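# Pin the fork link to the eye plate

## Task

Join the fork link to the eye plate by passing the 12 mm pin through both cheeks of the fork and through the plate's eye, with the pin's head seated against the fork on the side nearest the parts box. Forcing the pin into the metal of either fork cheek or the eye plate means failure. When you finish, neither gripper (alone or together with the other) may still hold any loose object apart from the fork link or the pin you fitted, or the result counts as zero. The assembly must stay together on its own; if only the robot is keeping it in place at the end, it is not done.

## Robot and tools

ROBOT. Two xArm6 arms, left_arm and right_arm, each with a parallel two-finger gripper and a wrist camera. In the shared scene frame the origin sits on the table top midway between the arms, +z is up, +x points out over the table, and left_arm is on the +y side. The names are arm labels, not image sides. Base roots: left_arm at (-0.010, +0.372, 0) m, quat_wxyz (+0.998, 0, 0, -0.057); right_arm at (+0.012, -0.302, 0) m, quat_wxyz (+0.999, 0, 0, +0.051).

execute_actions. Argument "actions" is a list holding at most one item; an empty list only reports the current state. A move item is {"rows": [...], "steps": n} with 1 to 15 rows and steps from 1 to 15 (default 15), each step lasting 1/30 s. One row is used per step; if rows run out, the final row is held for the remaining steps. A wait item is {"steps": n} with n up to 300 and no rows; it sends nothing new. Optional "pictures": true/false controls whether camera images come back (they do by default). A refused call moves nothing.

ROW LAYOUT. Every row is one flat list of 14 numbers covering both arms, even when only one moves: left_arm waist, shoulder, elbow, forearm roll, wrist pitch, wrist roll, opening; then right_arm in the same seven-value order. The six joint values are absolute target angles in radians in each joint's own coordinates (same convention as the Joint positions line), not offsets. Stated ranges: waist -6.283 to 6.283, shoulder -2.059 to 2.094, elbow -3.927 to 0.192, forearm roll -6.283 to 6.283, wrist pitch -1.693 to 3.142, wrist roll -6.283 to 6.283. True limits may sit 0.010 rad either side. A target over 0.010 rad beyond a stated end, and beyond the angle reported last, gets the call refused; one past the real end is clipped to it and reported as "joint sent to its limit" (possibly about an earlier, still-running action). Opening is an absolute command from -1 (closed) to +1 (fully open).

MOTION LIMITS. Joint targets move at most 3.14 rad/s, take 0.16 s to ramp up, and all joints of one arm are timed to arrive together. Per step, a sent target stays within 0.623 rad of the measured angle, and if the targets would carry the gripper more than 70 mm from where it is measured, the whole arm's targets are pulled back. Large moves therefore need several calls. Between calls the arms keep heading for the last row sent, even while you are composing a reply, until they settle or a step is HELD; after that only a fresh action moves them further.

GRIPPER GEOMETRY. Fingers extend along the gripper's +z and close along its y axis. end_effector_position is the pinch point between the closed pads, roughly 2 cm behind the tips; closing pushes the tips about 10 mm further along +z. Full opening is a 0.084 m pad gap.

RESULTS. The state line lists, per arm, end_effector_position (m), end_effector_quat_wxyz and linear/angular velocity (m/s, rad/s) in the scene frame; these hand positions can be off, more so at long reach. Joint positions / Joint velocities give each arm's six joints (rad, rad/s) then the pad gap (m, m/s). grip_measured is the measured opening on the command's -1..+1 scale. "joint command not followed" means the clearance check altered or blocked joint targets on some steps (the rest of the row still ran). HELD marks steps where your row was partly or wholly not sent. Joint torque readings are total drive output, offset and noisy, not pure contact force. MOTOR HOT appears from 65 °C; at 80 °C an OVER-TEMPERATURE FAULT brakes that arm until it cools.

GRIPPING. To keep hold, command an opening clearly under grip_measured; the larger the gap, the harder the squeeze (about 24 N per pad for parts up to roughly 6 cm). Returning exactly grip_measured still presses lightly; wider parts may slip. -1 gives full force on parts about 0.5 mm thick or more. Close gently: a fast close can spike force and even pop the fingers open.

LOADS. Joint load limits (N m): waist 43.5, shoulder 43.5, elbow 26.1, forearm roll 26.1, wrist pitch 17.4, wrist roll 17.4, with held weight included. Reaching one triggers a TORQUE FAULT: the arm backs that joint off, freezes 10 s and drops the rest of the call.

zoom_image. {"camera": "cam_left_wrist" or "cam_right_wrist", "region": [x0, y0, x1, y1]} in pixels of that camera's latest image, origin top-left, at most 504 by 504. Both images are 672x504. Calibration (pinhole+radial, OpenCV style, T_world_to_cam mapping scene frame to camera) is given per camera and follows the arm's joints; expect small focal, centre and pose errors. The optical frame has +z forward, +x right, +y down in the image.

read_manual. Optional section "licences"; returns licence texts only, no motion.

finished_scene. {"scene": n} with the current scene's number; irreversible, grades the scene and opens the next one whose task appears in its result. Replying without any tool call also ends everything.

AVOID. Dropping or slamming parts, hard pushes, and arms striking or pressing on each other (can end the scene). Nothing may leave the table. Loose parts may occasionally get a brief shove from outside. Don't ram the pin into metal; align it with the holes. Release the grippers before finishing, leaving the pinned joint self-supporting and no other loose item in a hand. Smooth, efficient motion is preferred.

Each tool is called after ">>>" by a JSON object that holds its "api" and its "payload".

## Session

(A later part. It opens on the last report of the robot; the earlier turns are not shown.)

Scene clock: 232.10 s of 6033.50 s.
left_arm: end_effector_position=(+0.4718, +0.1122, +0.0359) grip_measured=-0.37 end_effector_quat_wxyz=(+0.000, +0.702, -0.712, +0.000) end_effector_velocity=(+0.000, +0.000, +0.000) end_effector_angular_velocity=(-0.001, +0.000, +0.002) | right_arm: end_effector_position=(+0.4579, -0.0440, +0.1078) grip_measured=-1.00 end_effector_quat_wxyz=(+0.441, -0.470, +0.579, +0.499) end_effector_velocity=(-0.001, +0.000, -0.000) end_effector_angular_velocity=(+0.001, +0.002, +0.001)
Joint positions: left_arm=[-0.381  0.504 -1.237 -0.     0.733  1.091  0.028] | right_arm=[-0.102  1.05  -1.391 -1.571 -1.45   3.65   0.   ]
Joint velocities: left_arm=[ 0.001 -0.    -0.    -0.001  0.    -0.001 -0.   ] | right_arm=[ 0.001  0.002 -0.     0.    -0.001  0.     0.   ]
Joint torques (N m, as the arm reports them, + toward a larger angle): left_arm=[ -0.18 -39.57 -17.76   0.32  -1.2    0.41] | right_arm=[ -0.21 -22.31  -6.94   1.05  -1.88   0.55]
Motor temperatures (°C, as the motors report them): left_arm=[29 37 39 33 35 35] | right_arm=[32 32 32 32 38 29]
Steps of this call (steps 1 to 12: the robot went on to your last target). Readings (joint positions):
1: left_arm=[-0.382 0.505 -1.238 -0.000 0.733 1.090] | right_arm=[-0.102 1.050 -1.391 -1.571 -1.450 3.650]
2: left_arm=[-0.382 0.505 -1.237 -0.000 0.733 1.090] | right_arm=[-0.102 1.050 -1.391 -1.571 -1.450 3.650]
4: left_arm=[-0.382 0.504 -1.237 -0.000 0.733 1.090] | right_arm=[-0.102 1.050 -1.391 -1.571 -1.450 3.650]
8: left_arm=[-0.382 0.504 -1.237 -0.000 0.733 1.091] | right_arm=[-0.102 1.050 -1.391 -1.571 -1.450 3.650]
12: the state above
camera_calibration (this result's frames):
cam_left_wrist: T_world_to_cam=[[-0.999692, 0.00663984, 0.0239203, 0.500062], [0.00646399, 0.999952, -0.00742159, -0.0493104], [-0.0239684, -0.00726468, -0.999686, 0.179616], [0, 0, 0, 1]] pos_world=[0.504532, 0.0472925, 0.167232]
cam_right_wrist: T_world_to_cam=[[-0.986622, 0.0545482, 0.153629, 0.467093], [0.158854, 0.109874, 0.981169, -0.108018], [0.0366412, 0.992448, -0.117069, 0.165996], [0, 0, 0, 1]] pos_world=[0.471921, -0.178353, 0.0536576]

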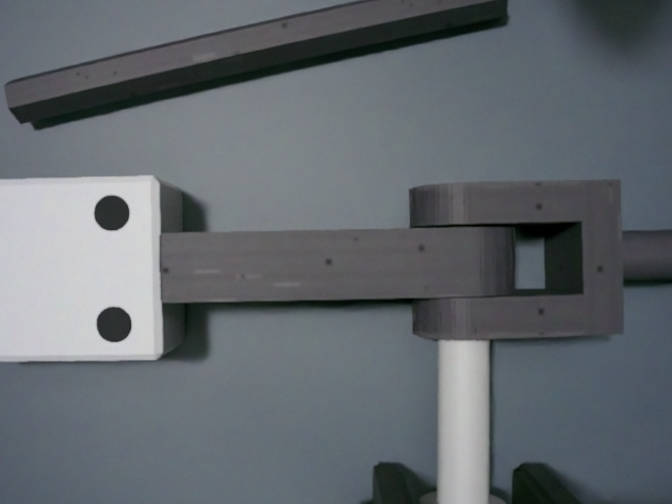

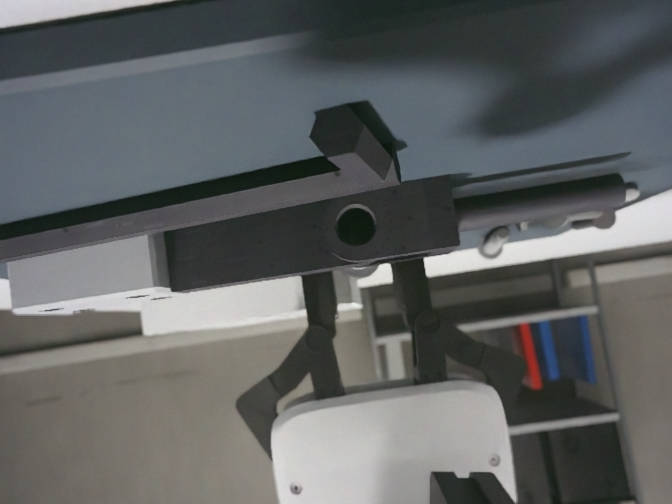

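>>> {"api": "execute_actions", "payload": {"actions": [{"rows":[[-0.3814,0.5043,-1.2369,0,0.7326,1.0906,-0.7,-0.102,1.05,-1.391,-1.5708,-1.45,3.65,-1]]}], "pictures": false}}

>>> {"api": "execute_actions", "payload": {"actions": [{"rows":[[-0.3814,0.5007,-1.2379,0,0.7372,1.0906,-0.7,-0.102,1.05,-1.391,-1.5708,-1.45,3.65,-1]],"steps":10}], "pictures": false}}

>>> {"api": "execute_actions", "payload": {"actions": [{"rows":[[-0.3845,0.5035,-1.2427,0,0.7391,1.0875,-0.7,-0.102,1.05,-1.391,-1.5708,-1.45,3.65,-1],[-0.3845,0.5035,-1.2427,0,0.7391,1.0875,-0.7,-0.102,1.05,-1.391,-1.5708,-1.45,3.65,-1],[-0.3845,0.5035,-1.2427,0,0.7391,1.0875,-0.7,-0.102,1.05,-1.391,-1.5708,-1.45,3.65,-1],[-0.3845,0.5035,-1.2427,0,0.7391,1.0875,-0.7,-0.102,1.05,-1.391,-1.5708,-1.45,3.65,-1],[-0.3877,0.5064,-1.2474,0,0.7410,1.0843,-0.7,-0.102,1.05,-1.391,-1.5708,-1.45,3.65,-1],[-0.3877,0.5064,-1.2474,0,0.7410,1.0843,-0.7,-0.102,1.05,-1.391,-1.5708,-1.45,3.65,-1],[-0.3877,0.5064,-1.2474,0,0.7410,1.0843,-0.7,-0.102,1.05,-1.391,-1.5708,-1.45,3.65,-1],[-0.3877,0.5064,-1.2474,0,0.7410,1.0843,-0.7,-0.102,1.05,-1.391,-1.5708,-1.45,3.65,-1],[-0.3908,0.5092,-1.2522,0,0.7430,1.0812,-0.7,-0.102,1.05,-1.391,-1.5708,-1.45,3.65,-1]]}]}}

Scene clock: 247.27 s of 6033.50 s.
left_arm: end_effector_position=(+0.4718, +0.1122, +0.0359) grip_measured=-0.58 end_effector_quat_wxyz=(+0.000, +0.702, -0.712, -0.000) end_effector_velocity=(+0.001, -0.000, +0.001) end_effector_angular_velocity=(-0.000, -0.002, -0.001) | right_arm: end_effector_position=(+0.4579, -0.0440, +0.1078) grip_measured=-1.00 end_effector_quat_wxyz=(+0.441, -0.470, +0.579, +0.499) end_effector_velocity=(+0.000, -0.000, -0.000) end_effector_angular_velocity=(-0.001, -0.000, -0.000)
Joint positions: left_arm=[-0.381  0.504 -1.237 -0.     0.733  1.091  0.019] | right_arm=[-0.102  1.05  -1.391 -1.571 -1.45   3.65   0.   ]
Joint velocities: left_arm=[ 0.    -0.    -0.001  0.001 -0.     0.001  0.   ] | right_arm=[-0.    -0.     0.    -0.     0.001 -0.     0.   ]
Joint torques (N m, as the arm reports them, + toward a larger angle): left_arm=[ -0.25 -40.2  -18.09   0.43  -1.36   0.39] | right_arm=[ -0.09 -22.46  -6.99   0.92  -1.8    0.69]
Motor temperatures (°C, as the motors report them): left_arm=[29 37 40 33 35 35] | right_arm=[32 32 32 32 38 29]
Steps of this call (steps 1 to 15: the robot went on to your last target; steps 16 to 90: nothing new was sent; then 11.67 s passed at rest; steps 91 to 105: all 15 steps of this action). Readings (joint positions):
91: left_arm=[-0.381 0.504 -1.237 0.000 0.733 1.091] | right_arm=[-0.102 1.050 -1.391 -1.571 -1.450 3.650]
92: left_arm=[-0.381 0.504 -1.237 -0.000 0.733 1.091] | right_arm=[-0.102 1.050 -1.391 -1.571 -1.450 3.650]
94: left_arm=[-0.381 0.504 -1.237 -0.000 0.733 1.091] | right_arm=[-0.102 1.050 -1.391 -1.571 -1.450 3.650]
98: left_arm=[-0.381 0.504 -1.237 -0.000 0.733 1.091] | right_arm=[-0.102 1.050 -1.391 -1.571 -1.450 3.650]
105: the state above

Scene clock: 247.60 s of 6033.50 s.
left_arm: end_effector_position=(+0.4718, +0.1121, +0.0377) grip_measured=-0.58 end_effector_quat_wxyz=(+0.000, +0.702, -0.712, -0.000) end_effector_velocity=(-0.000, +0.000, +0.001) end_effector_angular_velocity=(+0.001, +0.000, -0.000) | right_arm: end_effector_position=(+0.4579, -0.0440, +0.1078) grip_measured=-1.00 end_effector_quat_wxyz=(+0.441, -0.470, +0.579, +0.499) end_effector_velocity=(+0.000, -0.000, -0.001) end_effector_angular_velocity=(-0.001, +0.001, -0.001)
Joint positions: left_arm=[-0.382  0.501 -1.238 -0.     0.737  1.091  0.019] | right_arm=[-0.102  1.05  -1.391 -1.571 -1.45   3.65   0.   ]
Joint velocities: left_arm=[ 0.    -0.002  0.     0.001  0.002 -0.     0.   ] | right_arm=[-0.001  0.001 -0.     0.     0.001  0.     0.   ]
Joint torques (N m, as the arm reports them, + toward a larger angle): left_arm=[  0.26 -40.41 -18.27   0.46  -1.27   0.24] | right_arm=[ -0.35 -22.44  -6.92   0.73  -1.8    0.55]
Motor temperatures (°C, as the motors report them): left_arm=[29 37 40 33 35 35] | right_arm=[32 32 32 32 38 29]
Steps of this call (steps 1 to 10: all 10 steps of this action). Readings (joint positions):
1: left_arm=[-0.381 0.504 -1.237 -0.000 0.733 1.091] | right_arm=[-0.102 1.050 -1.391 -1.571 -1.450 3.650]
2: left_arm=[-0.381 0.504 -1.237 -0.000 0.733 1.091] | right_arm=[-0.102 1.050 -1.391 -1.571 -1.450 3.650]
4: left_arm=[-0.382 0.502 -1.237 -0.000 0.735 1.091] | right_arm=[-0.102 1.050 -1.391 -1.571 -1.450 3.650]
8: left_arm=[-0.382 0.501 -1.238 -0.000 0.737 1.091] | right_arm=[-0.102 1.050 -1.391 -1.571 -1.450 3.650]
10: the state above

Scene clock: 248.10 s of 6033.50 s.
left_arm: end_effector_position=(+0.4713, +0.1095, +0.0363) grip_measured=-0.58 end_effector_quat_wxyz=(+0.000, +0.703, -0.711, -0.003) end_effector_velocity=(-0.003, -0.006, -0.003) end_effector_angular_velocity=(-0.001, +0.006, -0.002) | right_arm: end_effector_position=(+0.4579, -0.0440, +0.1078) grip_measured=-1.00 end_effector_quat_wxyz=(+0.441, -0.470, +0.579, +0.499) end_effector_velocity=(-0.000, +0.000, +0.000) end_effector_angular_velocity=(+0.001, -0.000, +0.001)
Joint positions: left_arm=[-0.386  0.51  -1.248  0.001  0.745  1.082  0.019] | right_arm=[-0.102  1.05  -1.391 -1.571 -1.45   3.65   0.   ]
Joint velocities: left_arm=[-0.01   0.008 -0.005 -0.006  0.001 -0.004  0.   ] | right_arm=[ 0.001 -0.     0.     0.    -0.001  0.     0.   ]
Joint torques (N m, as the arm reports them, + toward a larger angle): left_arm=[-14.34 -44.38 -25.97  -2.54  -3.87   0.25] | right_arm=[ -0.34 -22.33  -6.87   0.93  -1.92   0.6 ]
Motor temperatures (°C, as the motors report them): left_arm=[29 37 40 33 35 35] | right_arm=[32 32 32 32 38 29]
Steps of this call (steps 1 to 15: all 15 steps of this action). Readings (joint positions):
1: left_arm=[-0.382 0.501 -1.238 -0.000 0.737 1.091] | right_arm=[-0.102 1.050 -1.391 -1.571 -1.450 3.650]
2: left_arm=[-0.382 0.501 -1.238 0.000 0.738 1.090] | right_arm=[-0.102 1.050 -1.391 -1.571 -1.450 3.650]
4: left_arm=[-0.382 0.503 -1.240 0.000 0.739 1.089] | right_arm=[-0.102 1.050 -1.391 -1.571 -1.450 3.650]
8: left_arm=[-0.383 0.505 -1.243 0.001 0.742 1.086] | right_arm=[-0.102 1.050 -1.391 -1.571 -1.450 3.650]
15: the state above
camera_calibration (this result's frames):
cam_left_wrist: T_world_to_cam=[[-0.999566, 0.00383451, 0.0292247, 0.499558], [0.00373674, 0.999987, -0.00339926, -0.0455544], [-0.0292374, -0.00328858, -0.999567, 0.181947], [0, 0, 0, 1]] pos_world=[0.504831, 0.0442366, 0.167114]
cam_right_wrist: T_world_to_cam=[[-0.986622, 0.0545483, 0.153629, 0.467093], [0.158855, 0.109874, 0.981169, -0.108018], [0.0366413, 0.992448, -0.117069, 0.165996], [0, 0, 0, 1]] pos_world=[0.471921, -0.178353, 0.0536575]

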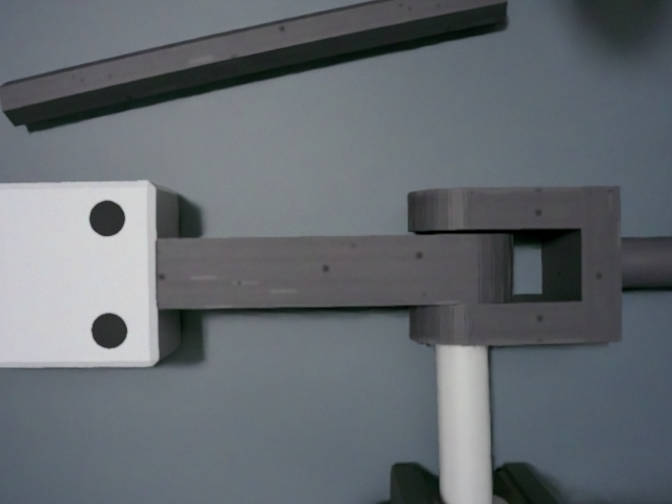

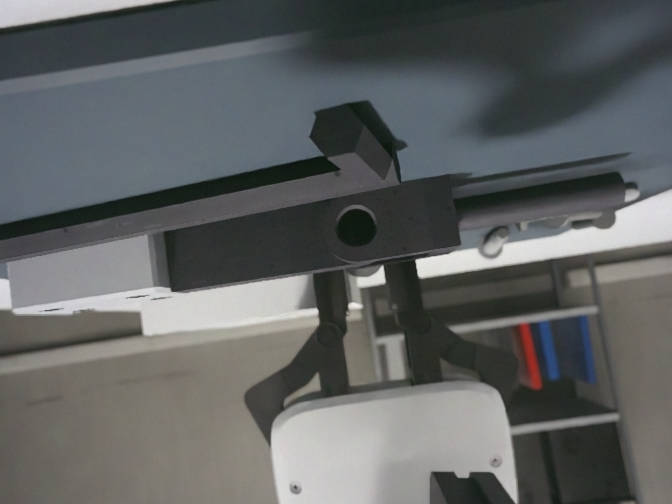

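Jammed; release.

>>> {"api": "execute_actions", "payload": {"actions": [{"rows":[[-0.3845,0.5035,-1.2427,0,0.7391,1.0875,-0.35,-0.102,1.05,-1.391,-1.5708,-1.45,3.65,-1]]}]}}

>>> {"api": "zoom_image", "payload": {"camera": "cam_right_wrist", "region": [296, 185, 416, 275]}}

Scene clock: 253.03 s of 6033.50 s.
left_arm: end_effector_position=(+0.4725, +0.1095, +0.0386) grip_measured=-0.37 end_effector_quat_wxyz=(-0.000, +0.702, -0.712, +0.001) end_effector_velocity=(-0.001, +0.004, -0.002) end_effector_angular_velocity=(+0.005, +0.008, +0.003) | right_arm: end_effector_position=(+0.4579, -0.0440, +0.1078) grip_measured=-1.00 end_effector_quat_wxyz=(+0.441, -0.470, +0.579, +0.499) end_effector_velocity=(-0.001, +0.001, -0.001) end_effector_angular_velocity=(-0.000, +0.002, +0.002)
Joint positions: left_arm=[-0.385  0.503 -1.244 -0.     0.738  1.087  0.028] | right_arm=[-0.102  1.05  -1.391 -1.571 -1.45   3.65   0.   ]
Joint velocities: left_arm=[ 0.005  0.001  0.004  0.001  0.004  0.    -0.   ] | right_arm=[ 0.002  0.002 -0.    -0.     0.     0.     0.   ]
Joint torques (N m, as the arm reports them, + toward a larger angle): left_arm=[ -0.54 -39.75 -17.7    0.28  -1.23   0.35] | right_arm=[ -0.39 -22.57  -6.92   0.89  -1.87   0.66]
Motor temperatures (°C, as the motors report them): left_arm=[29 37 41 33 35 35] | right_arm=[32 32 32 32 38 29]
Steps of this call (steps 1 to 15: the robot went on to your last target; steps 16 to 90: nothing new was sent; then 1.43 s passed at rest; steps 91 to 105: all 15 steps of this action). Readings (joint positions):
91: left_arm=[-0.391 0.509 -1.252 -0.000 0.743 1.081] | right_arm=[-0.102 1.050 -1.391 -1.571 -1.450 3.650]
92: left_arm=[-0.392 0.508 -1.253 -0.001 0.739 1.082] | right_arm=[-0.102 1.050 -1.391 -1.571 -1.450 3.650]
94: left_arm=[-0.392 0.502 -1.256 -0.002 0.734 1.085] | right_arm=[-0.102 1.050 -1.391 -1.571 -1.450 3.650]
98: left_arm=[-0.388 0.501 -1.249 -0.001 0.736 1.087] | right_arm=[-0.102 1.050 -1.391 -1.571 -1.450 3.650]
105: the state above
camera_calibration (this result's frames):
cam_left_wrist: T_world_to_cam=[[-0.99973, 0.00709822, 0.0221113, 0.500698], [0.00691087, 0.99994, -0.00853761, -0.0467571], [-0.0221706, -0.00838249, -0.999719, 0.181585], [0, 0, 0, 1]] pos_world=[0.504912, 0.0447224, 0.170063]
cam_right_wrist: T_world_to_cam=[[-0.986622, 0.0545483, 0.153629, 0.467093], [0.158854, 0.109874, 0.981169, -0.108018], [0.0366414, 0.992448, -0.117069, 0.165996], [0, 0, 0, 1]] pos_world=[0.471921, -0.178353, 0.0536576]

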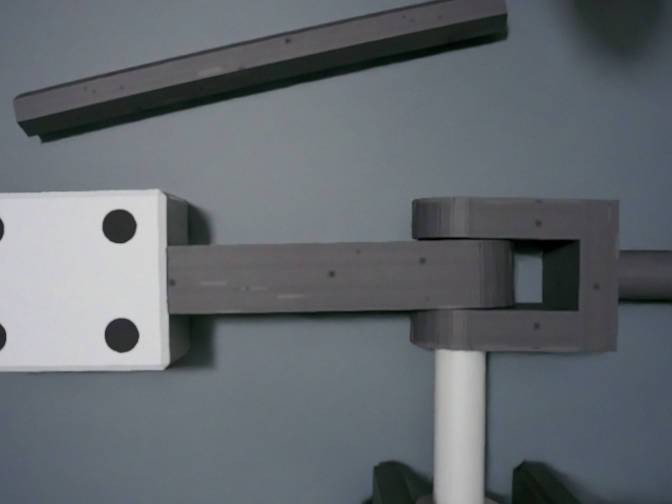

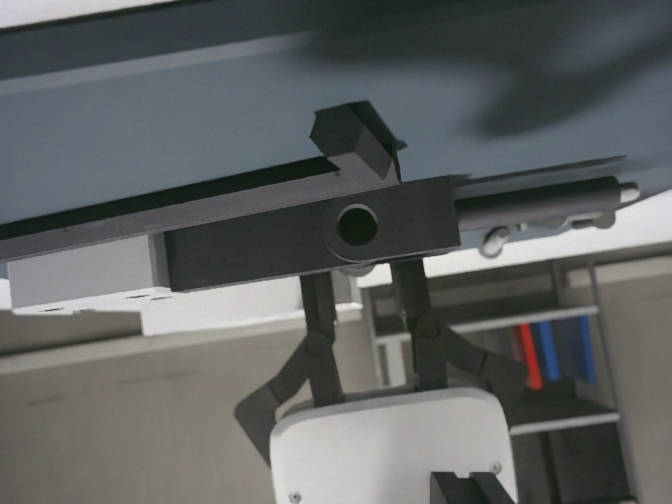

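Region (296, 185, 416, 275) of cam_right_wrist's 672x504 image, scaled by 4.200, with more detail than that image has; it fills the top 378 rows of this view, and the rest is white.

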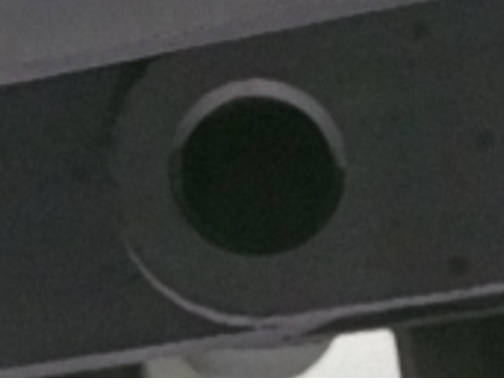

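>>> {"api": "execute_actions", "payload": {"actions": [{"rows":[[-0.4222,0.5394,-1.2993,0,0.7599,1.0498,-0.35,-0.102,1.05,-1.391,-1.5708,-1.45,3.65,-1]]}], "pictures": false}}

>>> {"api": "execute_actions", "payload": {"actions": [{"rows":[[-0.4222,0.5394,-1.2993,0,0.7599,1.0498,-1,-0.102,1.05,-1.391,-1.5708,-1.45,3.65,-1]]}], "pictures": false}}

>>> {"api": "execute_actions", "payload": {"actions": [{"rows":[[-0.4034,0.5224,-1.2707,0,0.7483,1.0686,-1,-0.102,1.05,-1.391,-1.5708,-1.45,3.65,-1]]}], "pictures": false}}

>>> {"api": "execute_actions", "payload": {"actions": [{"rows":[[-0.4034,0.4864,-1.2807,0,0.7943,1.0686,-1,-0.102,1.09,-1.391,-1.5708,-1.5,3.55,-1]]}]}}

>>> {"api": "zoom_image", "payload": {"camera": "cam_right_wrist", "region": [260, 170, 460, 320]}}

Scene clock: 267.97 s of 6033.50 s.
left_arm: end_effector_position=(+0.4722, +0.0864, +0.0373) grip_measured=-0.37 end_effector_quat_wxyz=(+0.000, +0.702, -0.712, +0.000) end_effector_velocity=(+0.000, -0.003, +0.000) end_effector_angular_velocity=(-0.001, -0.001, +0.000) | right_arm: end_effector_position=(+0.4579, -0.0440, +0.1078) grip_measured=-1.00 end_effector_quat_wxyz=(+0.441, -0.470, +0.579, +0.499) end_effector_velocity=(+0.001, -0.001, -0.000) end_effector_angular_velocity=(-0.001, -0.001, -0.003)
Joint positions: left_arm=[-0.422  0.539 -1.299  0.     0.76   1.05   0.028] | right_arm=[-0.102  1.05  -1.391 -1.571 -1.45   3.65   0.   ]
Joint velocities: left_arm=[-0.004  0.004 -0.007 -0.     0.002 -0.004 -0.   ] | right_arm=[-0.002 -0.    -0.     0.     0.001 -0.     0.   ]
Joint torques (N m, as the arm reports them, + toward a larger angle): left_arm=[ -0.04 -40.62 -18.12   0.58  -1.34   0.36] | right_arm=[  0.   -22.43  -6.79   0.92  -1.81   0.49]
Motor temperatures (°C, as the motors report them): left_arm=[29 37 40 33 35 35] | right_arm=[32 32 32 32 38 29]
Steps of this call (steps 1 to 15: the robot went on to your last target; steps 16 to 90: nothing new was sent; then 11.43 s passed at rest; steps 91 to 105: all 15 steps of this action). Readings (joint positions):
91: left_arm=[-0.385 0.504 -1.243 0.000 0.739 1.087] | right_arm=[-0.102 1.050 -1.391 -1.571 -1.450 3.650]
92: left_arm=[-0.386 0.506 -1.246 0.000 0.741 1.084] | right_arm=[-0.102 1.050 -1.391 -1.571 -1.450 3.650]
94: left_arm=[-0.401 0.520 -1.270 0.000 0.749 1.069] | right_arm=[-0.102 1.050 -1.391 -1.571 -1.450 3.650]
98: left_arm=[-0.419 0.536 -1.293 -0.000 0.757 1.054] | right_arm=[-0.102 1.050 -1.391 -1.571 -1.450 3.650]
105: the state above

Scene clock: 268.47 s of 6033.50 s.
left_arm: end_effector_position=(+0.4722, +0.0862, +0.0373) grip_measured=-0.74 end_effector_quat_wxyz=(-0.000, +0.702, -0.712, -0.000) end_effector_velocity=(-0.000, +0.000, -0.001) end_effector_angular_velocity=(+0.001, +0.001, -0.000) | right_arm: end_effector_position=(+0.4579, -0.0440, +0.1078) grip_measured=-1.00 end_effector_quat_wxyz=(+0.441, -0.470, +0.579, +0.499) end_effector_velocity=(+0.001, -0.000, +0.000) end_effector_angular_velocity=(-0.001, -0.002, -0.001)
Joint positions: left_arm=[-0.422  0.539 -1.299  0.     0.76   1.05   0.011] | right_arm=[-0.102  1.05  -1.391 -1.571 -1.45   3.65   0.   ]
Joint velocities: left_arm=[-0.     0.     0.001 -0.    -0.     0.    -0.   ] | right_arm=[-0.001 -0.001 -0.     0.     0.001 -0.     0.   ]
Joint torques (N m, as the arm reports them, + toward a larger angle): left_arm=[ -0.77 -40.97 -17.84   0.17  -1.4    0.45] | right_arm=[ -0.2  -22.75  -6.97   0.8   -1.88   0.63]
Motor temperatures (°C, as the motors report them): left_arm=[29 37 40 33 35 35] | right_arm=[32 32 32 32 38 29]
Steps of this call (steps 1 to 15: all 15 steps of this action). Readings (joint positions):
1: left_arm=[-0.422 0.539 -1.299 0.000 0.760 1.050] | right_arm=[-0.102 1.050 -1.391 -1.571 -1.450 3.650]
2: left_arm=[-0.422 0.539 -1.299 -0.000 0.760 1.050] | right_arm=[-0.102 1.050 -1.391 -1.571 -1.450 3.650]
4: left_arm=[-0.422 0.539 -1.299 -0.000 0.760 1.050] | right_arm=[-0.102 1.050 -1.391 -1.571 -1.450 3.650]
8: left_arm=[-0.422 0.539 -1.299 0.000 0.760 1.050] | right_arm=[-0.102 1.050 -1.391 -1.571 -1.450 3.650]
15: the state above

Scene clock: 268.97 s of 6033.50 s.
left_arm: end_effector_position=(+0.4722, +0.0980, +0.0371) grip_measured=-0.74 end_effector_quat_wxyz=(+0.000, +0.702, -0.712, -0.000) end_effector_velocity=(-0.001, +0.002, -0.001) end_effector_angular_velocity=(+0.001, +0.002, -0.000) | right_arm: end_effector_position=(+0.4579, -0.0440, +0.1078) grip_measured=-1.00 end_effector_quat_wxyz=(+0.441, -0.470, +0.579, +0.499) end_effector_velocity=(-0.000, -0.000, +0.000) end_effector_angular_velocity=(+0.001, +0.000, -0.000)
Joint positions: left_arm=[-0.404  0.523 -1.271  0.     0.748  1.068  0.011] | right_arm=[-0.102  1.05  -1.391 -1.571 -1.45   3.65   0.   ]
Joint velocities: left_arm=[ 0.002 -0.001  0.005  0.    -0.001  0.002  0.   ] | right_arm=[-0.  0. -0.  0. -0.  0.  0.]
Joint torques (N m, as the arm reports them, + toward a larger angle): left_arm=[ -0.27 -40.54 -18.46   0.28  -1.29   0.4 ] | right_arm=[  0.1  -22.32  -6.82   0.91  -1.85   0.65]
Motor temperatures (°C, as the motors report them): left_arm=[29 37 40 33 35 35] | right_arm=[32 32 32 32 38 29]
Steps of this call (steps 1 to 15: all 15 steps of this action). Readings (joint positions):
1: left_arm=[-0.422 0.539 -1.299 0.000 0.760 1.050] | right_arm=[-0.102 1.050 -1.391 -1.571 -1.450 3.650]
2: left_arm=[-0.421 0.538 -1.296 -0.000 0.758 1.052] | right_arm=[-0.102 1.050 -1.391 -1.571 -1.450 3.650]
4: left_arm=[-0.413 0.530 -1.284 -0.000 0.754 1.060] | right_arm=[-0.102 1.050 -1.391 -1.571 -1.450 3.650]
8: left_arm=[-0.405 0.524 -1.273 0.000 0.750 1.067] | right_arm=[-0.102 1.050 -1.391 -1.571 -1.450 3.650]
15: the state above

Scene clock: 269.47 s of 6033.50 s.
left_arm: end_effector_position=(+0.4726, +0.0979, +0.0566) grip_measured=-0.74 end_effector_quat_wxyz=(+0.000, +0.702, -0.712, -0.001) end_effector_velocity=(+0.003, -0.002, +0.006) end_effector_angular_velocity=(-0.005, -0.010, -0.001) | right_arm: end_effector_position=(+0.4478, -0.0465, +0.1030) grip_measured=-1.00 end_effector_quat_wxyz=(+0.462, -0.482, +0.549, +0.502) end_effector_velocity=(-0.000, -0.001, +0.001) end_effector_angular_velocity=(+0.006, -0.011, +0.001)
Joint positions: left_arm=[-0.403  0.487 -1.28   0.     0.794  1.069  0.011] | right_arm=[-0.102  1.089 -1.391 -1.571 -1.499  3.551  0.   ]
Joint velocities: left_arm=[ 0.    -0.007 -0.007  0.001  0.003  0.    -0.   ] | right_arm=[-0.002  0.001  0.    -0.    -0.006 -0.013  0.   ]
Joint torques (N m, as the arm reports them, + toward a larger angle): left_arm=[  0.02 -40.45 -18.55   0.42  -1.27   0.3 ] | right_arm=[  0.09 -20.82  -6.54   0.81  -1.78   0.42]
Motor temperatures (°C, as the motors report them): left_arm=[29 37 40 33 35 35] | right_arm=[32 32 32 32 38 29]
Steps of this call (steps 1 to 15: all 15 steps of this action). Readings (joint positions):
1: left_arm=[-0.404 0.522 -1.271 0.000 0.749 1.068] | right_arm=[-0.102 1.050 -1.391 -1.571 -1.450 3.650]
2: left_arm=[-0.404 0.520 -1.271 0.000 0.753 1.069] | right_arm=[-0.102 1.051 -1.391 -1.571 -1.452 3.645]
4: left_arm=[-0.404 0.507 -1.273 0.000 0.772 1.069] | right_arm=[-0.102 1.063 -1.393 -1.571 -1.469 3.612]
8: left_arm=[-0.403 0.488 -1.282 -0.000 0.788 1.069] | right_arm=[-0.102 1.086 -1.389 -1.571 -1.493 3.565]
15: the state above
camera_calibration (this result's frames):
cam_left_wrist: T_world_to_cam=[[-0.999667, 0.00659696, 0.0249292, 0.500343], [0.00642801, 0.999956, -0.00685155, -0.034941], [-0.0249733, -0.00668903, -0.999666, 0.200575], [0, 0, 0, 1]] pos_world=[0.505411, 0.0329803, 0.187795]
cam_right_wrist: T_world_to_cam=[[-0.99509, 0.0248213, 0.0958143, 0.466322], [0.0973353, 0.0698138, 0.9928, -0.0768517], [0.0179534, 0.997251, -0.071887, 0.172298], [0, 0, 0, 1]] pos_world=[0.46842, -0.178034, 0.0440039]

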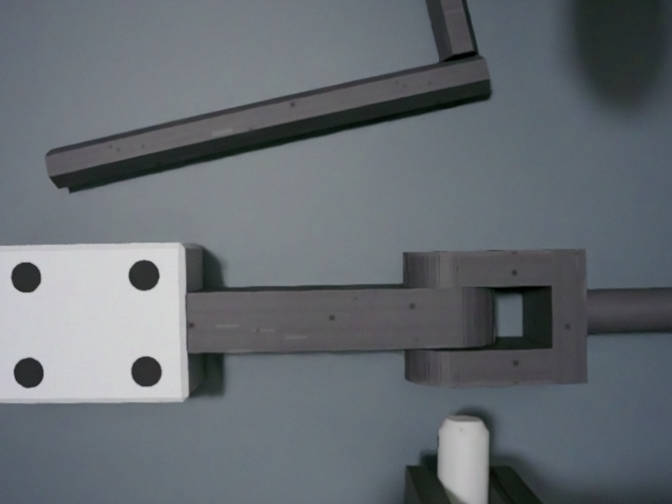

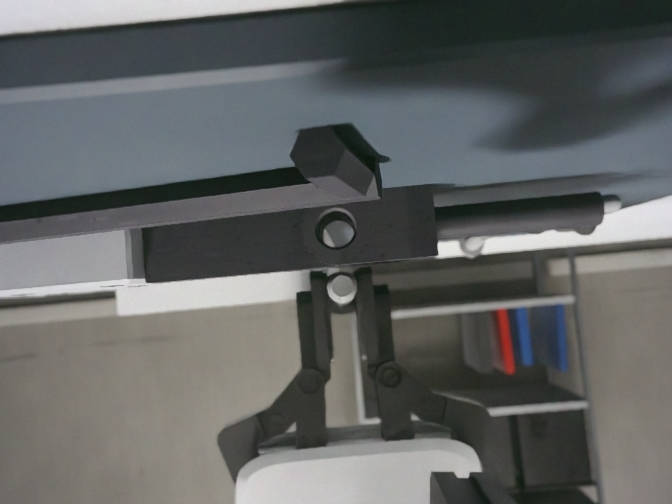

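Region (260, 170, 460, 320) of cam_right_wrist's 672x504 image, scaled by 2.520, with more detail than that image has; it fills the top 378 rows of this view, and the rest is white.

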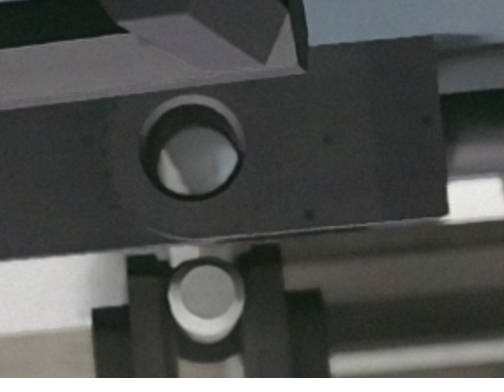

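>>> {"api": "execute_actions", "payload": {"actions": [{"rows":[[-0.372,0.458,-1.2331,-0.101,0.7361,1.173,-1,-0.102,1.09,-1.391,-1.5708,-1.5,3.55,-1]]}], "pictures": false}}

>>> {"api": "execute_actions", "payload": {"actions": [{"steps":12}]}}

>>> {"api": "zoom_image", "payload": {"camera": "cam_right_wrist", "region": [260, 190, 460, 340]}}

Scene clock: 278.47 s of 6033.50 s.
left_arm: end_effector_position=(+0.4759, +0.1028, +0.0601) grip_measured=-0.74 end_effector_quat_wxyz=(+0.026, +0.701, -0.712, +0.030) end_effector_velocity=(+0.001, +0.000, +0.001) end_effector_angular_velocity=(-0.011, -0.002, +0.001) | right_arm: end_effector_position=(+0.4474, -0.0465, +0.1025) grip_measured=-1.00 end_effector_quat_wxyz=(+0.462, -0.482, +0.549, +0.503) end_effector_velocity=(-0.000, +0.001, +0.001) end_effector_angular_velocity=(+0.001, -0.001, +0.002)
Joint positions: left_arm=[-0.373  0.458 -1.234 -0.1    0.737  1.172  0.011] | right_arm=[-0.102  1.09  -1.391 -1.571 -1.5    3.55   0.   ]
Joint velocities: left_arm=[ 0.003 -0.004  0.005 -0.013 -0.008  0.013  0.   ] | right_arm=[ 0.002 -0.001  0.     0.    -0.001  0.     0.   ]
Joint torques (N m, as the arm reports them, + toward a larger angle): left_arm=[ -0.27 -39.72 -18.73   0.4   -1.27   0.38] | right_arm=[ 1.59 -9.52 -4.61  1.04 -1.85  0.58]
Motor temperatures (°C, as the motors report them): left_arm=[29 37 40 33 35 35] | right_arm=[32 32 31 32 38 29]
Steps of this call (steps 1 to 15: the robot went on to your last target; steps 16 to 90: nothing new was sent; then 5.50 s passed at rest; steps 91 to 105: all 15 steps of this action). Readings (joint positions):
91: left_arm=[-0.403 0.486 -1.281 -0.000 0.794 1.069] | right_arm=[-0.102 1.090 -1.391 -1.571 -1.500 3.550]
92: left_arm=[-0.403 0.485 -1.279 -0.004 0.792 1.073] | right_arm=[-0.102 1.090 -1.391 -1.571 -1.500 3.550]
94: left_arm=[-0.393 0.477 -1.263 -0.037 0.773 1.108] | right_arm=[-0.102 1.090 -1.391 -1.571 -1.500 3.550]
98: left_arm=[-0.375 0.461 -1.240 -0.086 0.745 1.158] | right_arm=[-0.102 1.090 -1.391 -1.571 -1.500 3.550]
105: the state above

Scene clock: 278.87 s of 6033.50 s.
left_arm: end_effector_position=(+0.4760, +0.1030, +0.0602) grip_measured=-0.74 end_effector_quat_wxyz=(+0.026, +0.701, -0.712, +0.030) end_effector_velocity=(-0.000, +0.000, -0.000) end_effector_angular_velocity=(+0.001, +0.001, -0.000) | right_arm: end_effector_position=(+0.4474, -0.0465, +0.1025) grip_measured=-1.00 end_effector_quat_wxyz=(+0.462, -0.482, +0.549, +0.503) end_effector_velocity=(-0.000, +0.000, -0.001) end_effector_angular_velocity=(-0.001, +0.002, +0.000)
Joint positions: left_arm=[-0.372  0.458 -1.233 -0.101  0.736  1.173  0.011] | right_arm=[-0.102  1.09  -1.391 -1.571 -1.5    3.55   0.   ]
Joint velocities: left_arm=[ 0.    -0.     0.001  0.    -0.     0.    -0.   ] | right_arm=[ 0.     0.001  0.    -0.     0.001  0.     0.   ]
Joint torques (N m, as the arm reports them, + toward a larger angle): left_arm=[ -0.35 -39.22 -18.68   0.32  -1.39   0.36] | right_arm=[ 1.3  -8.86 -4.69  1.11 -1.86  0.62]
Motor temperatures (°C, as the motors report them): left_arm=[29 37 40 33 35 35] | right_arm=[32 32 31 32 38 29]
Steps of this call (steps 1 to 12: the robot went on to your last target). Readings (joint positions):
1: left_arm=[-0.372 0.458 -1.234 -0.100 0.737 1.172] | right_arm=[-0.102 1.090 -1.391 -1.571 -1.500 3.550]
2: left_arm=[-0.372 0.458 -1.233 -0.100 0.736 1.172] | right_arm=[-0.102 1.090 -1.391 -1.571 -1.500 3.550]
4: left_arm=[-0.372 0.458 -1.233 -0.101 0.736 1.173] | right_arm=[-0.102 1.090 -1.391 -1.571 -1.500 3.550]
8: left_arm=[-0.372 0.458 -1.233 -0.101 0.736 1.173] | right_arm=[-0.102 1.090 -1.391 -1.571 -1.500 3.550]
12: the state above
camera_calibration (this result's frames):
cam_left_wrist: T_world_to_cam=[[-0.999802, 0.00775553, 0.0183367, 0.503999], [0.00614073, 0.99623, -0.0865358, -0.0346532], [-0.0189387, -0.086406, -0.99608, 0.20938], [0, 0, 0, 1]] pos_world=[0.508077, 0.0487054, 0.196319]
cam_right_wrist: T_world_to_cam=[[-0.995077, 0.0243995, 0.0960557, 0.465977], [0.0975366, 0.069293, 0.992817, -0.0765035], [0.0175682, 0.997298, -0.0713317, 0.172386], [0, 0, 0, 1]] pos_world=[0.468116, -0.177988, 0.0434908]

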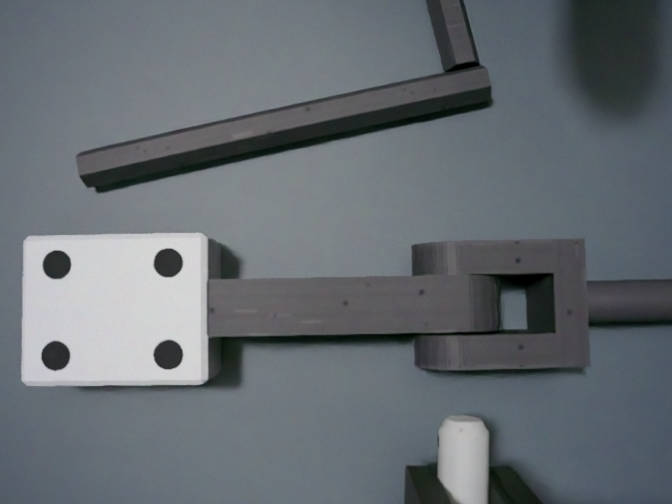

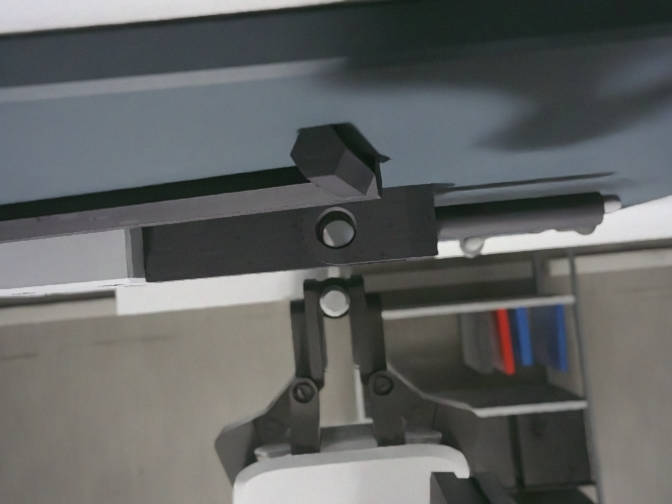

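Region (260, 190, 460, 340) of cam_right_wrist's 672x504 image, scaled by 2.520, with more detail than that image has; it fills the top 378 rows of this view, and the rest is white.

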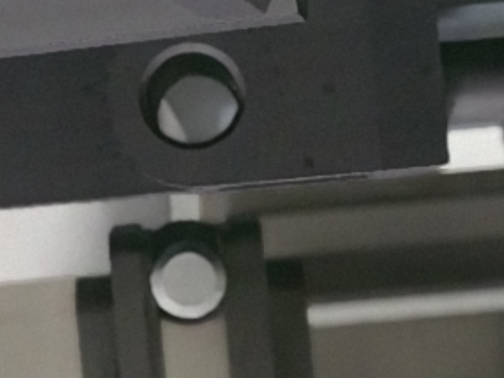

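>>> {"api": "execute_actions", "payload": {"actions": [{"rows":[[-0.3832,0.5008,-1.2169,-0.101,0.6771,1.1618,-1,-0.102,1.082,-1.391,-1.5708,-1.5,3.55,-1]]}], "pictures": false}}

>>> {"api": "execute_actions", "payload": {"actions": [{"steps":12}]}}

>>> {"api": "zoom_image", "payload": {"camera": "cam_right_wrist", "region": [260, 160, 420, 280]}}

Scene clock: 286.17 s of 6033.50 s.
left_arm: end_effector_position=(+0.4724, +0.0996, +0.0362) grip_measured=-0.74 end_effector_quat_wxyz=(+0.024, +0.703, -0.710, +0.030) end_effector_velocity=(-0.004, +0.002, -0.007) end_effector_angular_velocity=(+0.006, +0.010, +0.000) | right_arm: end_effector_position=(+0.4478, -0.0463, +0.1044) grip_measured=-1.00 end_effector_quat_wxyz=(+0.463, -0.483, +0.548, +0.502) end_effector_velocity=(+0.007, -0.002, +0.010) end_effector_angular_velocity=(-0.000, -0.030, -0.004)
Joint positions: left_arm=[-0.383  0.5   -1.218 -0.101  0.678  1.162  0.011] | right_arm=[-0.102  1.085 -1.39  -1.571 -1.5    3.55   0.   ]
Joint velocities: left_arm=[-0.001  0.008  0.008  0.    -0.004 -0.001  0.   ] | right_arm=[-0.004 -0.02  -0.01   0.     0.     0.     0.   ]
Joint torques (N m, as the arm reports them, + toward a larger angle): left_arm=[ -0.12 -39.96 -18.1    0.42  -1.42   0.1 ] | right_arm=[  0.24 -22.06  -6.31   0.88  -1.76   0.68]
Motor temperatures (°C, as the motors report them): left_arm=[29 37 40 33 35 35] | right_arm=[32 32 31 32 38 29]
Steps of this call (steps 1 to 15: the robot went on to your last target; steps 16 to 90: nothing new was sent; then 3.80 s passed at rest; steps 91 to 105: all 15 steps of this action). Readings (joint positions):
91: left_arm=[-0.372 0.458 -1.233 -0.101 0.736 1.173] | right_arm=[-0.102 1.090 -1.391 -1.571 -1.500 3.550]
92: left_arm=[-0.373 0.460 -1.233 -0.101 0.731 1.172] | right_arm=[-0.102 1.089 -1.391 -1.571 -1.500 3.550]
94: left_arm=[-0.377 0.475 -1.229 -0.101 0.707 1.168] | right_arm=[-0.102 1.089 -1.391 -1.571 -1.500 3.550]
98: left_arm=[-0.382 0.499 -1.215 -0.101 0.685 1.163] | right_arm=[-0.102 1.088 -1.390 -1.571 -1.500 3.550]
105: the state above

Scene clock: 286.57 s of 6033.50 s.
left_arm: end_effector_position=(+0.4719, +0.0998, +0.0354) grip_measured=-0.74 end_effector_quat_wxyz=(+0.024, +0.703, -0.710, +0.029) end_effector_velocity=(-0.000, +0.000, -0.000) end_effector_angular_velocity=(+0.001, +0.001, -0.002) | right_arm: end_effector_position=(+0.4486, -0.0465, +0.1058) grip_measured=-1.00 end_effector_quat_wxyz=(+0.464, -0.484, +0.547, +0.501) end_effector_velocity=(+0.000, -0.000, +0.000) end_effector_angular_velocity=(-0.000, -0.001, -0.001)
Joint positions: left_arm=[-0.383  0.501 -1.217 -0.101  0.677  1.162  0.011] | right_arm=[-0.102  1.082 -1.391 -1.571 -1.5    3.55   0.   ]
Joint velocities: left_arm=[-0.     0.     0.001  0.     0.     0.001 -0.   ] | right_arm=[-0.001 -0.    -0.    -0.     0.    -0.     0.   ]
Joint torques (N m, as the arm reports them, + toward a larger angle): left_arm=[  0.02 -40.25 -17.95   0.2   -1.22   0.41] | right_arm=[ -0.33 -22.39  -6.52   0.83  -1.82   0.55]
Motor temperatures (°C, as the motors report them): left_arm=[29 37 40 33 35 35] | right_arm=[32 32 31 32 38 29]
Steps of this call (steps 1 to 12: the robot went on to your last target). Readings (joint positions):
1: left_arm=[-0.383 0.500 -1.217 -0.101 0.677 1.162] | right_arm=[-0.102 1.084 -1.390 -1.571 -1.500 3.550]
2: left_arm=[-0.383 0.500 -1.217 -0.101 0.677 1.162] | right_arm=[-0.102 1.084 -1.390 -1.571 -1.500 3.550]
4: left_arm=[-0.383 0.501 -1.217 -0.101 0.677 1.162] | right_arm=[-0.102 1.083 -1.391 -1.571 -1.500 3.550]
8: left_arm=[-0.383 0.501 -1.217 -0.101 0.677 1.162] | right_arm=[-0.102 1.083 -1.391 -1.571 -1.500 3.550]
12: the state above
camera_calibration (this result's frames):
cam_left_wrist: T_world_to_cam=[[-0.999843, 0.00362694, 0.0173286, 0.500844], [0.00218183, 0.996572, -0.0826969, -0.0318949], [-0.0175691, -0.0826461, -0.996424, 0.183391], [0, 0, 0, 1]] pos_world=[0.504058, 0.0451256, 0.171418]
cam_right_wrist: T_world_to_cam=[[-0.995767, 0.024354, 0.0886293, 0.467941], [0.0901239, 0.069302, 0.993516, -0.0766314], [0.0180539, 0.997298, -0.0712035, 0.172347], [0, 0, 0, 1]] pos_world=[0.469755, -0.177967, 0.046933]

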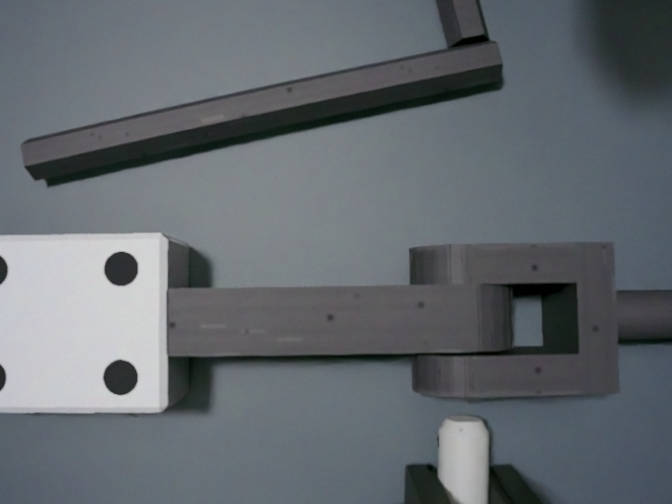

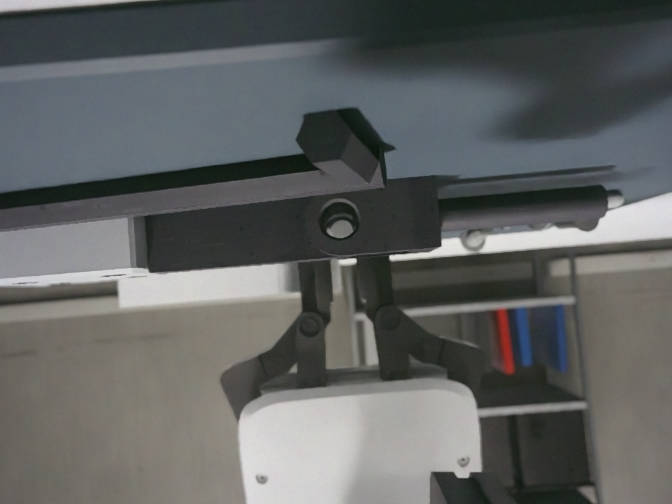

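Region (260, 160, 420, 280) of cam_right_wrist's 672x504 image, scaled by 3.150, with more detail than that image has; it fills the top 378 rows of this view, and the rest is white.

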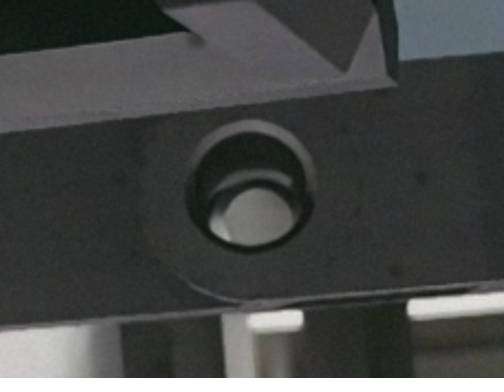

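>>> {"api": "execute_actions", "payload": {"actions": [{"rows":[[-0.3911,0.5092,-1.2285,-0.101,0.6803,1.1539,-1,-0.102,1.082,-1.391,-1.5708,-1.5,3.55,-1],[-0.3911,0.5092,-1.2285,-0.101,0.6803,1.1539,-1,-0.102,1.082,-1.391,-1.5708,-1.5,3.55,-1],[-0.3911,0.5092,-1.2285,-0.101,0.6803,1.1539,-1,-0.102,1.082,-1.391,-1.5708,-1.5,3.55,-1],[-0.3911,0.5092,-1.2285,-0.101,0.6803,1.1539,-1,-0.102,1.082,-1.391,-1.5708,-1.5,3.55,-1],[-0.3911,0.5092,-1.2285,-0.101,0.6803,1.1539,-1,-0.102,1.082,-1.391,-1.5708,-1.5,3.55,-1],[-0.3942,0.5120,-1.2333,-0.101,0.6822,1.1508,-1,-0.102,1.082,-1.391,-1.5708,-1.5,3.55,-1],[-0.3942,0.5120,-1.2333,-0.101,0.6822,1.1508,-1,-0.102,1.082,-1.391,-1.5708,-1.5,3.55,-1],[-0.3942,0.5120,-1.2333,-0.101,0.6822,1.1508,-1,-0.102,1.082,-1.391,-1.5708,-1.5,3.55,-1],[-0.3942,0.5120,-1.2333,-0.101,0.6822,1.1508,-1,-0.102,1.082,-1.391,-1.5708,-1.5,3.55,-1],[-0.3973,0.5149,-1.2380,-0.101,0.6841,1.1477,-1,-0.102,1.082,-1.391,-1.5708,-1.5,3.55,-1]]}], "pictures": false}}

>>> {"api": "execute_actions", "payload": {"actions": [{"rows":[[-0.4005,0.5177,-1.2428,-0.101,0.6861,1.1445,-1,-0.102,1.082,-1.391,-1.5708,-1.5,3.55,-1],[-0.4005,0.5177,-1.2428,-0.101,0.6861,1.1445,-1,-0.102,1.082,-1.391,-1.5708,-1.5,3.55,-1],[-0.4005,0.5177,-1.2428,-0.101,0.6861,1.1445,-1,-0.102,1.082,-1.391,-1.5708,-1.5,3.55,-1],[-0.4005,0.5177,-1.2428,-0.101,0.6861,1.1445,-1,-0.102,1.082,-1.391,-1.5708,-1.5,3.55,-1],[-0.4005,0.5177,-1.2428,-0.101,0.6861,1.1445,-1,-0.102,1.082,-1.391,-1.5708,-1.5,3.55,-1],[-0.4036,0.5206,-1.2475,-0.101,0.6880,1.1414,-1,-0.102,1.082,-1.391,-1.5708,-1.5,3.55,-1]]}], "pictures": false}}

Scene clock: 299.17 s of 6033.50 s.
left_arm: end_effector_position=(+0.4719, +0.0911, +0.0348) grip_measured=-0.74 end_effector_quat_wxyz=(+0.025, +0.703, -0.710, +0.029) end_effector_velocity=(-0.000, -0.006, -0.000) end_effector_angular_velocity=(-0.000, +0.002, +0.002) | right_arm: end_effector_position=(+0.4487, -0.0465, +0.1059) grip_measured=-1.00 end_effector_quat_wxyz=(+0.464, -0.484, +0.547, +0.501) end_effector_velocity=(+0.000, +0.000, +0.000) end_effector_angular_velocity=(-0.000, -0.001, -0.000)
Joint positions: left_arm=[-0.397  0.514 -1.237 -0.101  0.684  1.149  0.011] | right_arm=[-0.102  1.082 -1.391 -1.571 -1.5    3.55   0.   ]
Joint velocities: left_arm=[-0.009  0.008 -0.013 -0.001  0.006 -0.01  -0.   ] | right_arm=[-0.    -0.001 -0.    -0.     0.    -0.     0.   ]
Joint torques (N m, as the arm reports them, + toward a larger angle): left_arm=[ -0.17 -40.83 -18.37   0.23  -1.23   0.3 ] | right_arm=[  0.05 -22.26  -6.62   0.87  -1.87   0.56]
Motor temperatures (°C, as the motors report them): left_arm=[29 37 40 33 35 35] | right_arm=[32 32 31 32 38 29]
Steps of this call (steps 1 to 15: the robot went on to your last target; steps 16 to 90: nothing new was sent; then 9.10 s passed at rest; steps 91 to 105: all 15 steps of this action). Readings (joint positions):
91: left_arm=[-0.383 0.501 -1.217 -0.101 0.677 1.162] | right_arm=[-0.102 1.082 -1.391 -1.571 -1.500 3.550]
92: left_arm=[-0.384 0.502 -1.219 -0.101 0.678 1.160] | right_arm=[-0.102 1.082 -1.391 -1.571 -1.500 3.550]
94: left_arm=[-0.388 0.506 -1.224 -0.101 0.679 1.157] | right_arm=[-0.102 1.082 -1.391 -1.571 -1.500 3.550]
98: left_arm=[-0.392 0.510 -1.229 -0.101 0.681 1.153] | right_arm=[-0.102 1.082 -1.391 -1.571 -1.500 3.550]
105: the state above

Scene clock: 299.67 s of 6033.50 s.
left_arm: end_effector_position=(+0.4722, +0.0864, +0.0351) grip_measured=-0.74 end_effector_quat_wxyz=(+0.025, +0.703, -0.710, +0.029) end_effector_velocity=(+0.000, -0.000, -0.000) end_effector_angular_velocity=(+0.001, +0.001, +0.002) | right_arm: end_effector_position=(+0.4487, -0.0465, +0.1059) grip_measured=-1.00 end_effector_quat_wxyz=(+0.464, -0.484, +0.547, +0.501) end_effector_velocity=(+0.000, +0.000, +0.000) end_effector_angular_velocity=(-0.000, -0.001, +0.000)
Joint positions: left_arm=[-0.404  0.52  -1.248 -0.101  0.687  1.142  0.011] | right_arm=[-0.102  1.082 -1.391 -1.571 -1.5    3.55   0.   ]
Joint velocities: left_arm=[ 0.     0.002 -0.002  0.     0.002 -0.002 -0.   ] | right_arm=[ 0.    -0.001  0.     0.     0.    -0.     0.   ]
Joint torques (N m, as the arm reports them, + toward a larger angle): left_arm=[ -1.25 -39.11 -17.16  -0.21  -1.07   0.2 ] | right_arm=[ -0.08 -22.49  -6.65   0.73  -1.77   0.64]
Motor temperatures (°C, as the motors report them): left_arm=[29 37 40 33 35 35] | right_arm=[32 32 31 32 38 29]
Steps of this call (steps 1 to 15: all 15 steps of this action). Readings (joint positions):
1: left_arm=[-0.397 0.514 -1.237 -0.101 0.684 1.148] | right_arm=[-0.102 1.082 -1.391 -1.571 -1.500 3.550]
2: left_arm=[-0.397 0.515 -1.238 -0.101 0.684 1.147] | right_arm=[-0.102 1.082 -1.391 -1.571 -1.500 3.550]
4: left_arm=[-0.399 0.516 -1.240 -0.101 0.685 1.146] | right_arm=[-0.102 1.082 -1.391 -1.571 -1.500 3.550]
8: left_arm=[-0.401 0.518 -1.244 -0.101 0.687 1.144] | right_arm=[-0.102 1.082 -1.391 -1.571 -1.500 3.550]
15: the state above

Good. Up 0.4, 3.5 mm more.

>>> {"api": "execute_actions", "payload": {"actions": [{"rows":[[-0.4063,0.5224,-1.2519,-0.101,0.6906,1.1387,-1,-0.102,1.082,-1.391,-1.5708,-1.5,3.55,-1],[-0.4063,0.5224,-1.2519,-0.101,0.6906,1.1387,-1,-0.102,1.082,-1.391,-1.5708,-1.5,3.55,-1],[-0.4063,0.5224,-1.2519,-0.101,0.6906,1.1387,-1,-0.102,1.082,-1.391,-1.5708,-1.5,3.55,-1],[-0.4063,0.5224,-1.2519,-0.101,0.6906,1.1387,-1,-0.102,1.082,-1.391,-1.5708,-1.5,3.55,-1],[-0.4063,0.5224,-1.2519,-0.101,0.6906,1.1387,-1,-0.102,1.082,-1.391,-1.5708,-1.5,3.55,-1],[-0.4063,0.5224,-1.2519,-0.101,0.6906,1.1387,-1,-0.102,1.082,-1.391,-1.5708,-1.5,3.55,-1],[-0.4091,0.5249,-1.2560,-0.101,0.6923,1.1359,-1,-0.102,1.082,-1.391,-1.5708,-1.5,3.55,-1]]}]}}

Scene clock: 307.30 s of 6033.50 s.
left_arm: end_effector_position=(+0.4716, +0.0831, +0.0350) grip_measured=-0.74 end_effector_quat_wxyz=(+0.026, +0.703, -0.711, +0.028) end_effector_velocity=(+0.000, -0.001, +0.000) end_effector_angular_velocity=(+0.000, -0.001, -0.000) | right_arm: end_effector_position=(+0.4487, -0.0465, +0.1059) grip_measured=-1.00 end_effector_quat_wxyz=(+0.464, -0.484, +0.547, +0.501) end_effector_velocity=(-0.000, -0.000, -0.001) end_effector_angular_velocity=(-0.000, +0.001, -0.001)
Joint positions: left_arm=[-0.409  0.525 -1.255 -0.101  0.692  1.136  0.011] | right_arm=[-0.102  1.082 -1.391 -1.571 -1.5    3.55   0.   ]
Joint velocities: left_arm=[-0.002  0.002 -0.004  0.001  0.001 -0.002  0.   ] | right_arm=[-0.001  0.001  0.    -0.     0.    -0.     0.   ]
Joint torques (N m, as the arm reports them, + toward a larger angle): left_arm=[ -2.98 -37.22 -15.68   0.07  -0.69   0.44] | right_arm=[ -0.12 -22.28  -6.6    0.79  -1.75   0.63]
Motor temperatures (°C, as the motors report them): left_arm=[29 37 39 33 35 35] | right_arm=[32 32 31 32 38 29]
Steps of this call (steps 1 to 15: the robot went on to your last target; steps 16 to 90: nothing new was sent; then 4.13 s passed at rest; steps 91 to 105: all 15 steps of this action). Readings (joint positions):
91: left_arm=[-0.404 0.521 -1.248 -0.101 0.688 1.141] | right_arm=[-0.102 1.082 -1.391 -1.571 -1.500 3.550]
92: left_arm=[-0.404 0.521 -1.248 -0.101 0.689 1.141] | right_arm=[-0.102 1.082 -1.391 -1.571 -1.500 3.550]
94: left_arm=[-0.405 0.522 -1.250 -0.101 0.690 1.140] | right_arm=[-0.102 1.082 -1.391 -1.571 -1.500 3.550]
98: left_arm=[-0.406 0.523 -1.252 -0.101 0.691 1.138] | right_arm=[-0.102 1.082 -1.391 -1.571 -1.500 3.550]
105: the state above
camera_calibration (this result's frames):
cam_left_wrist: T_world_to_cam=[[-0.99978, 0.00476703, 0.0204388, 0.500378], [0.00304508, 0.996506, -0.0834668, -0.0157126], [-0.0207652, -0.0833862, -0.996301, 0.183143], [0, 0, 0, 1]] pos_world=[0.504119, 0.028544, 0.170927]
cam_right_wrist: T_world_to_cam=[[-0.995793, 0.0243886, 0.0883316, 0.468039], [0.0898294, 0.0692999, 0.993543, -0.0766167], [0.0181097, 0.997298, -0.0711991, 0.172344], [0, 0, 0, 1]] pos_world=[0.469831, -0.177984, 0.0470501]

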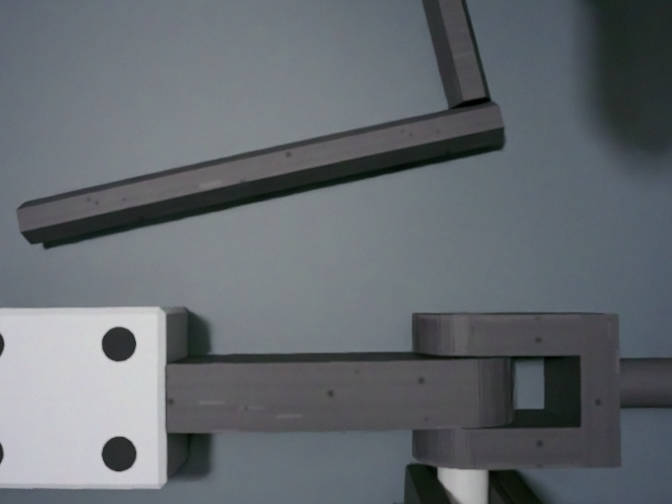

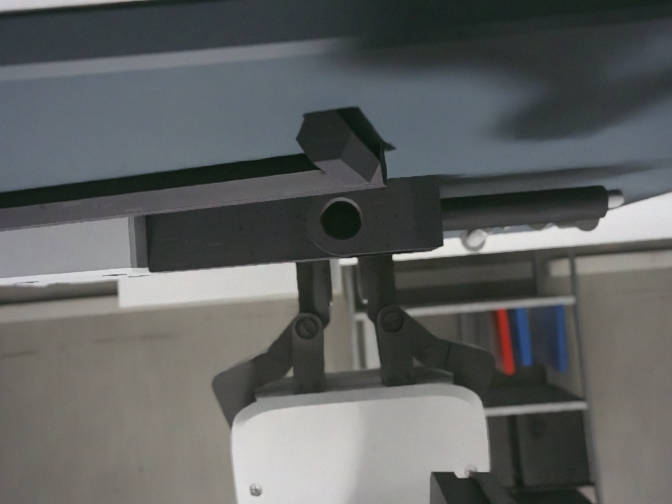

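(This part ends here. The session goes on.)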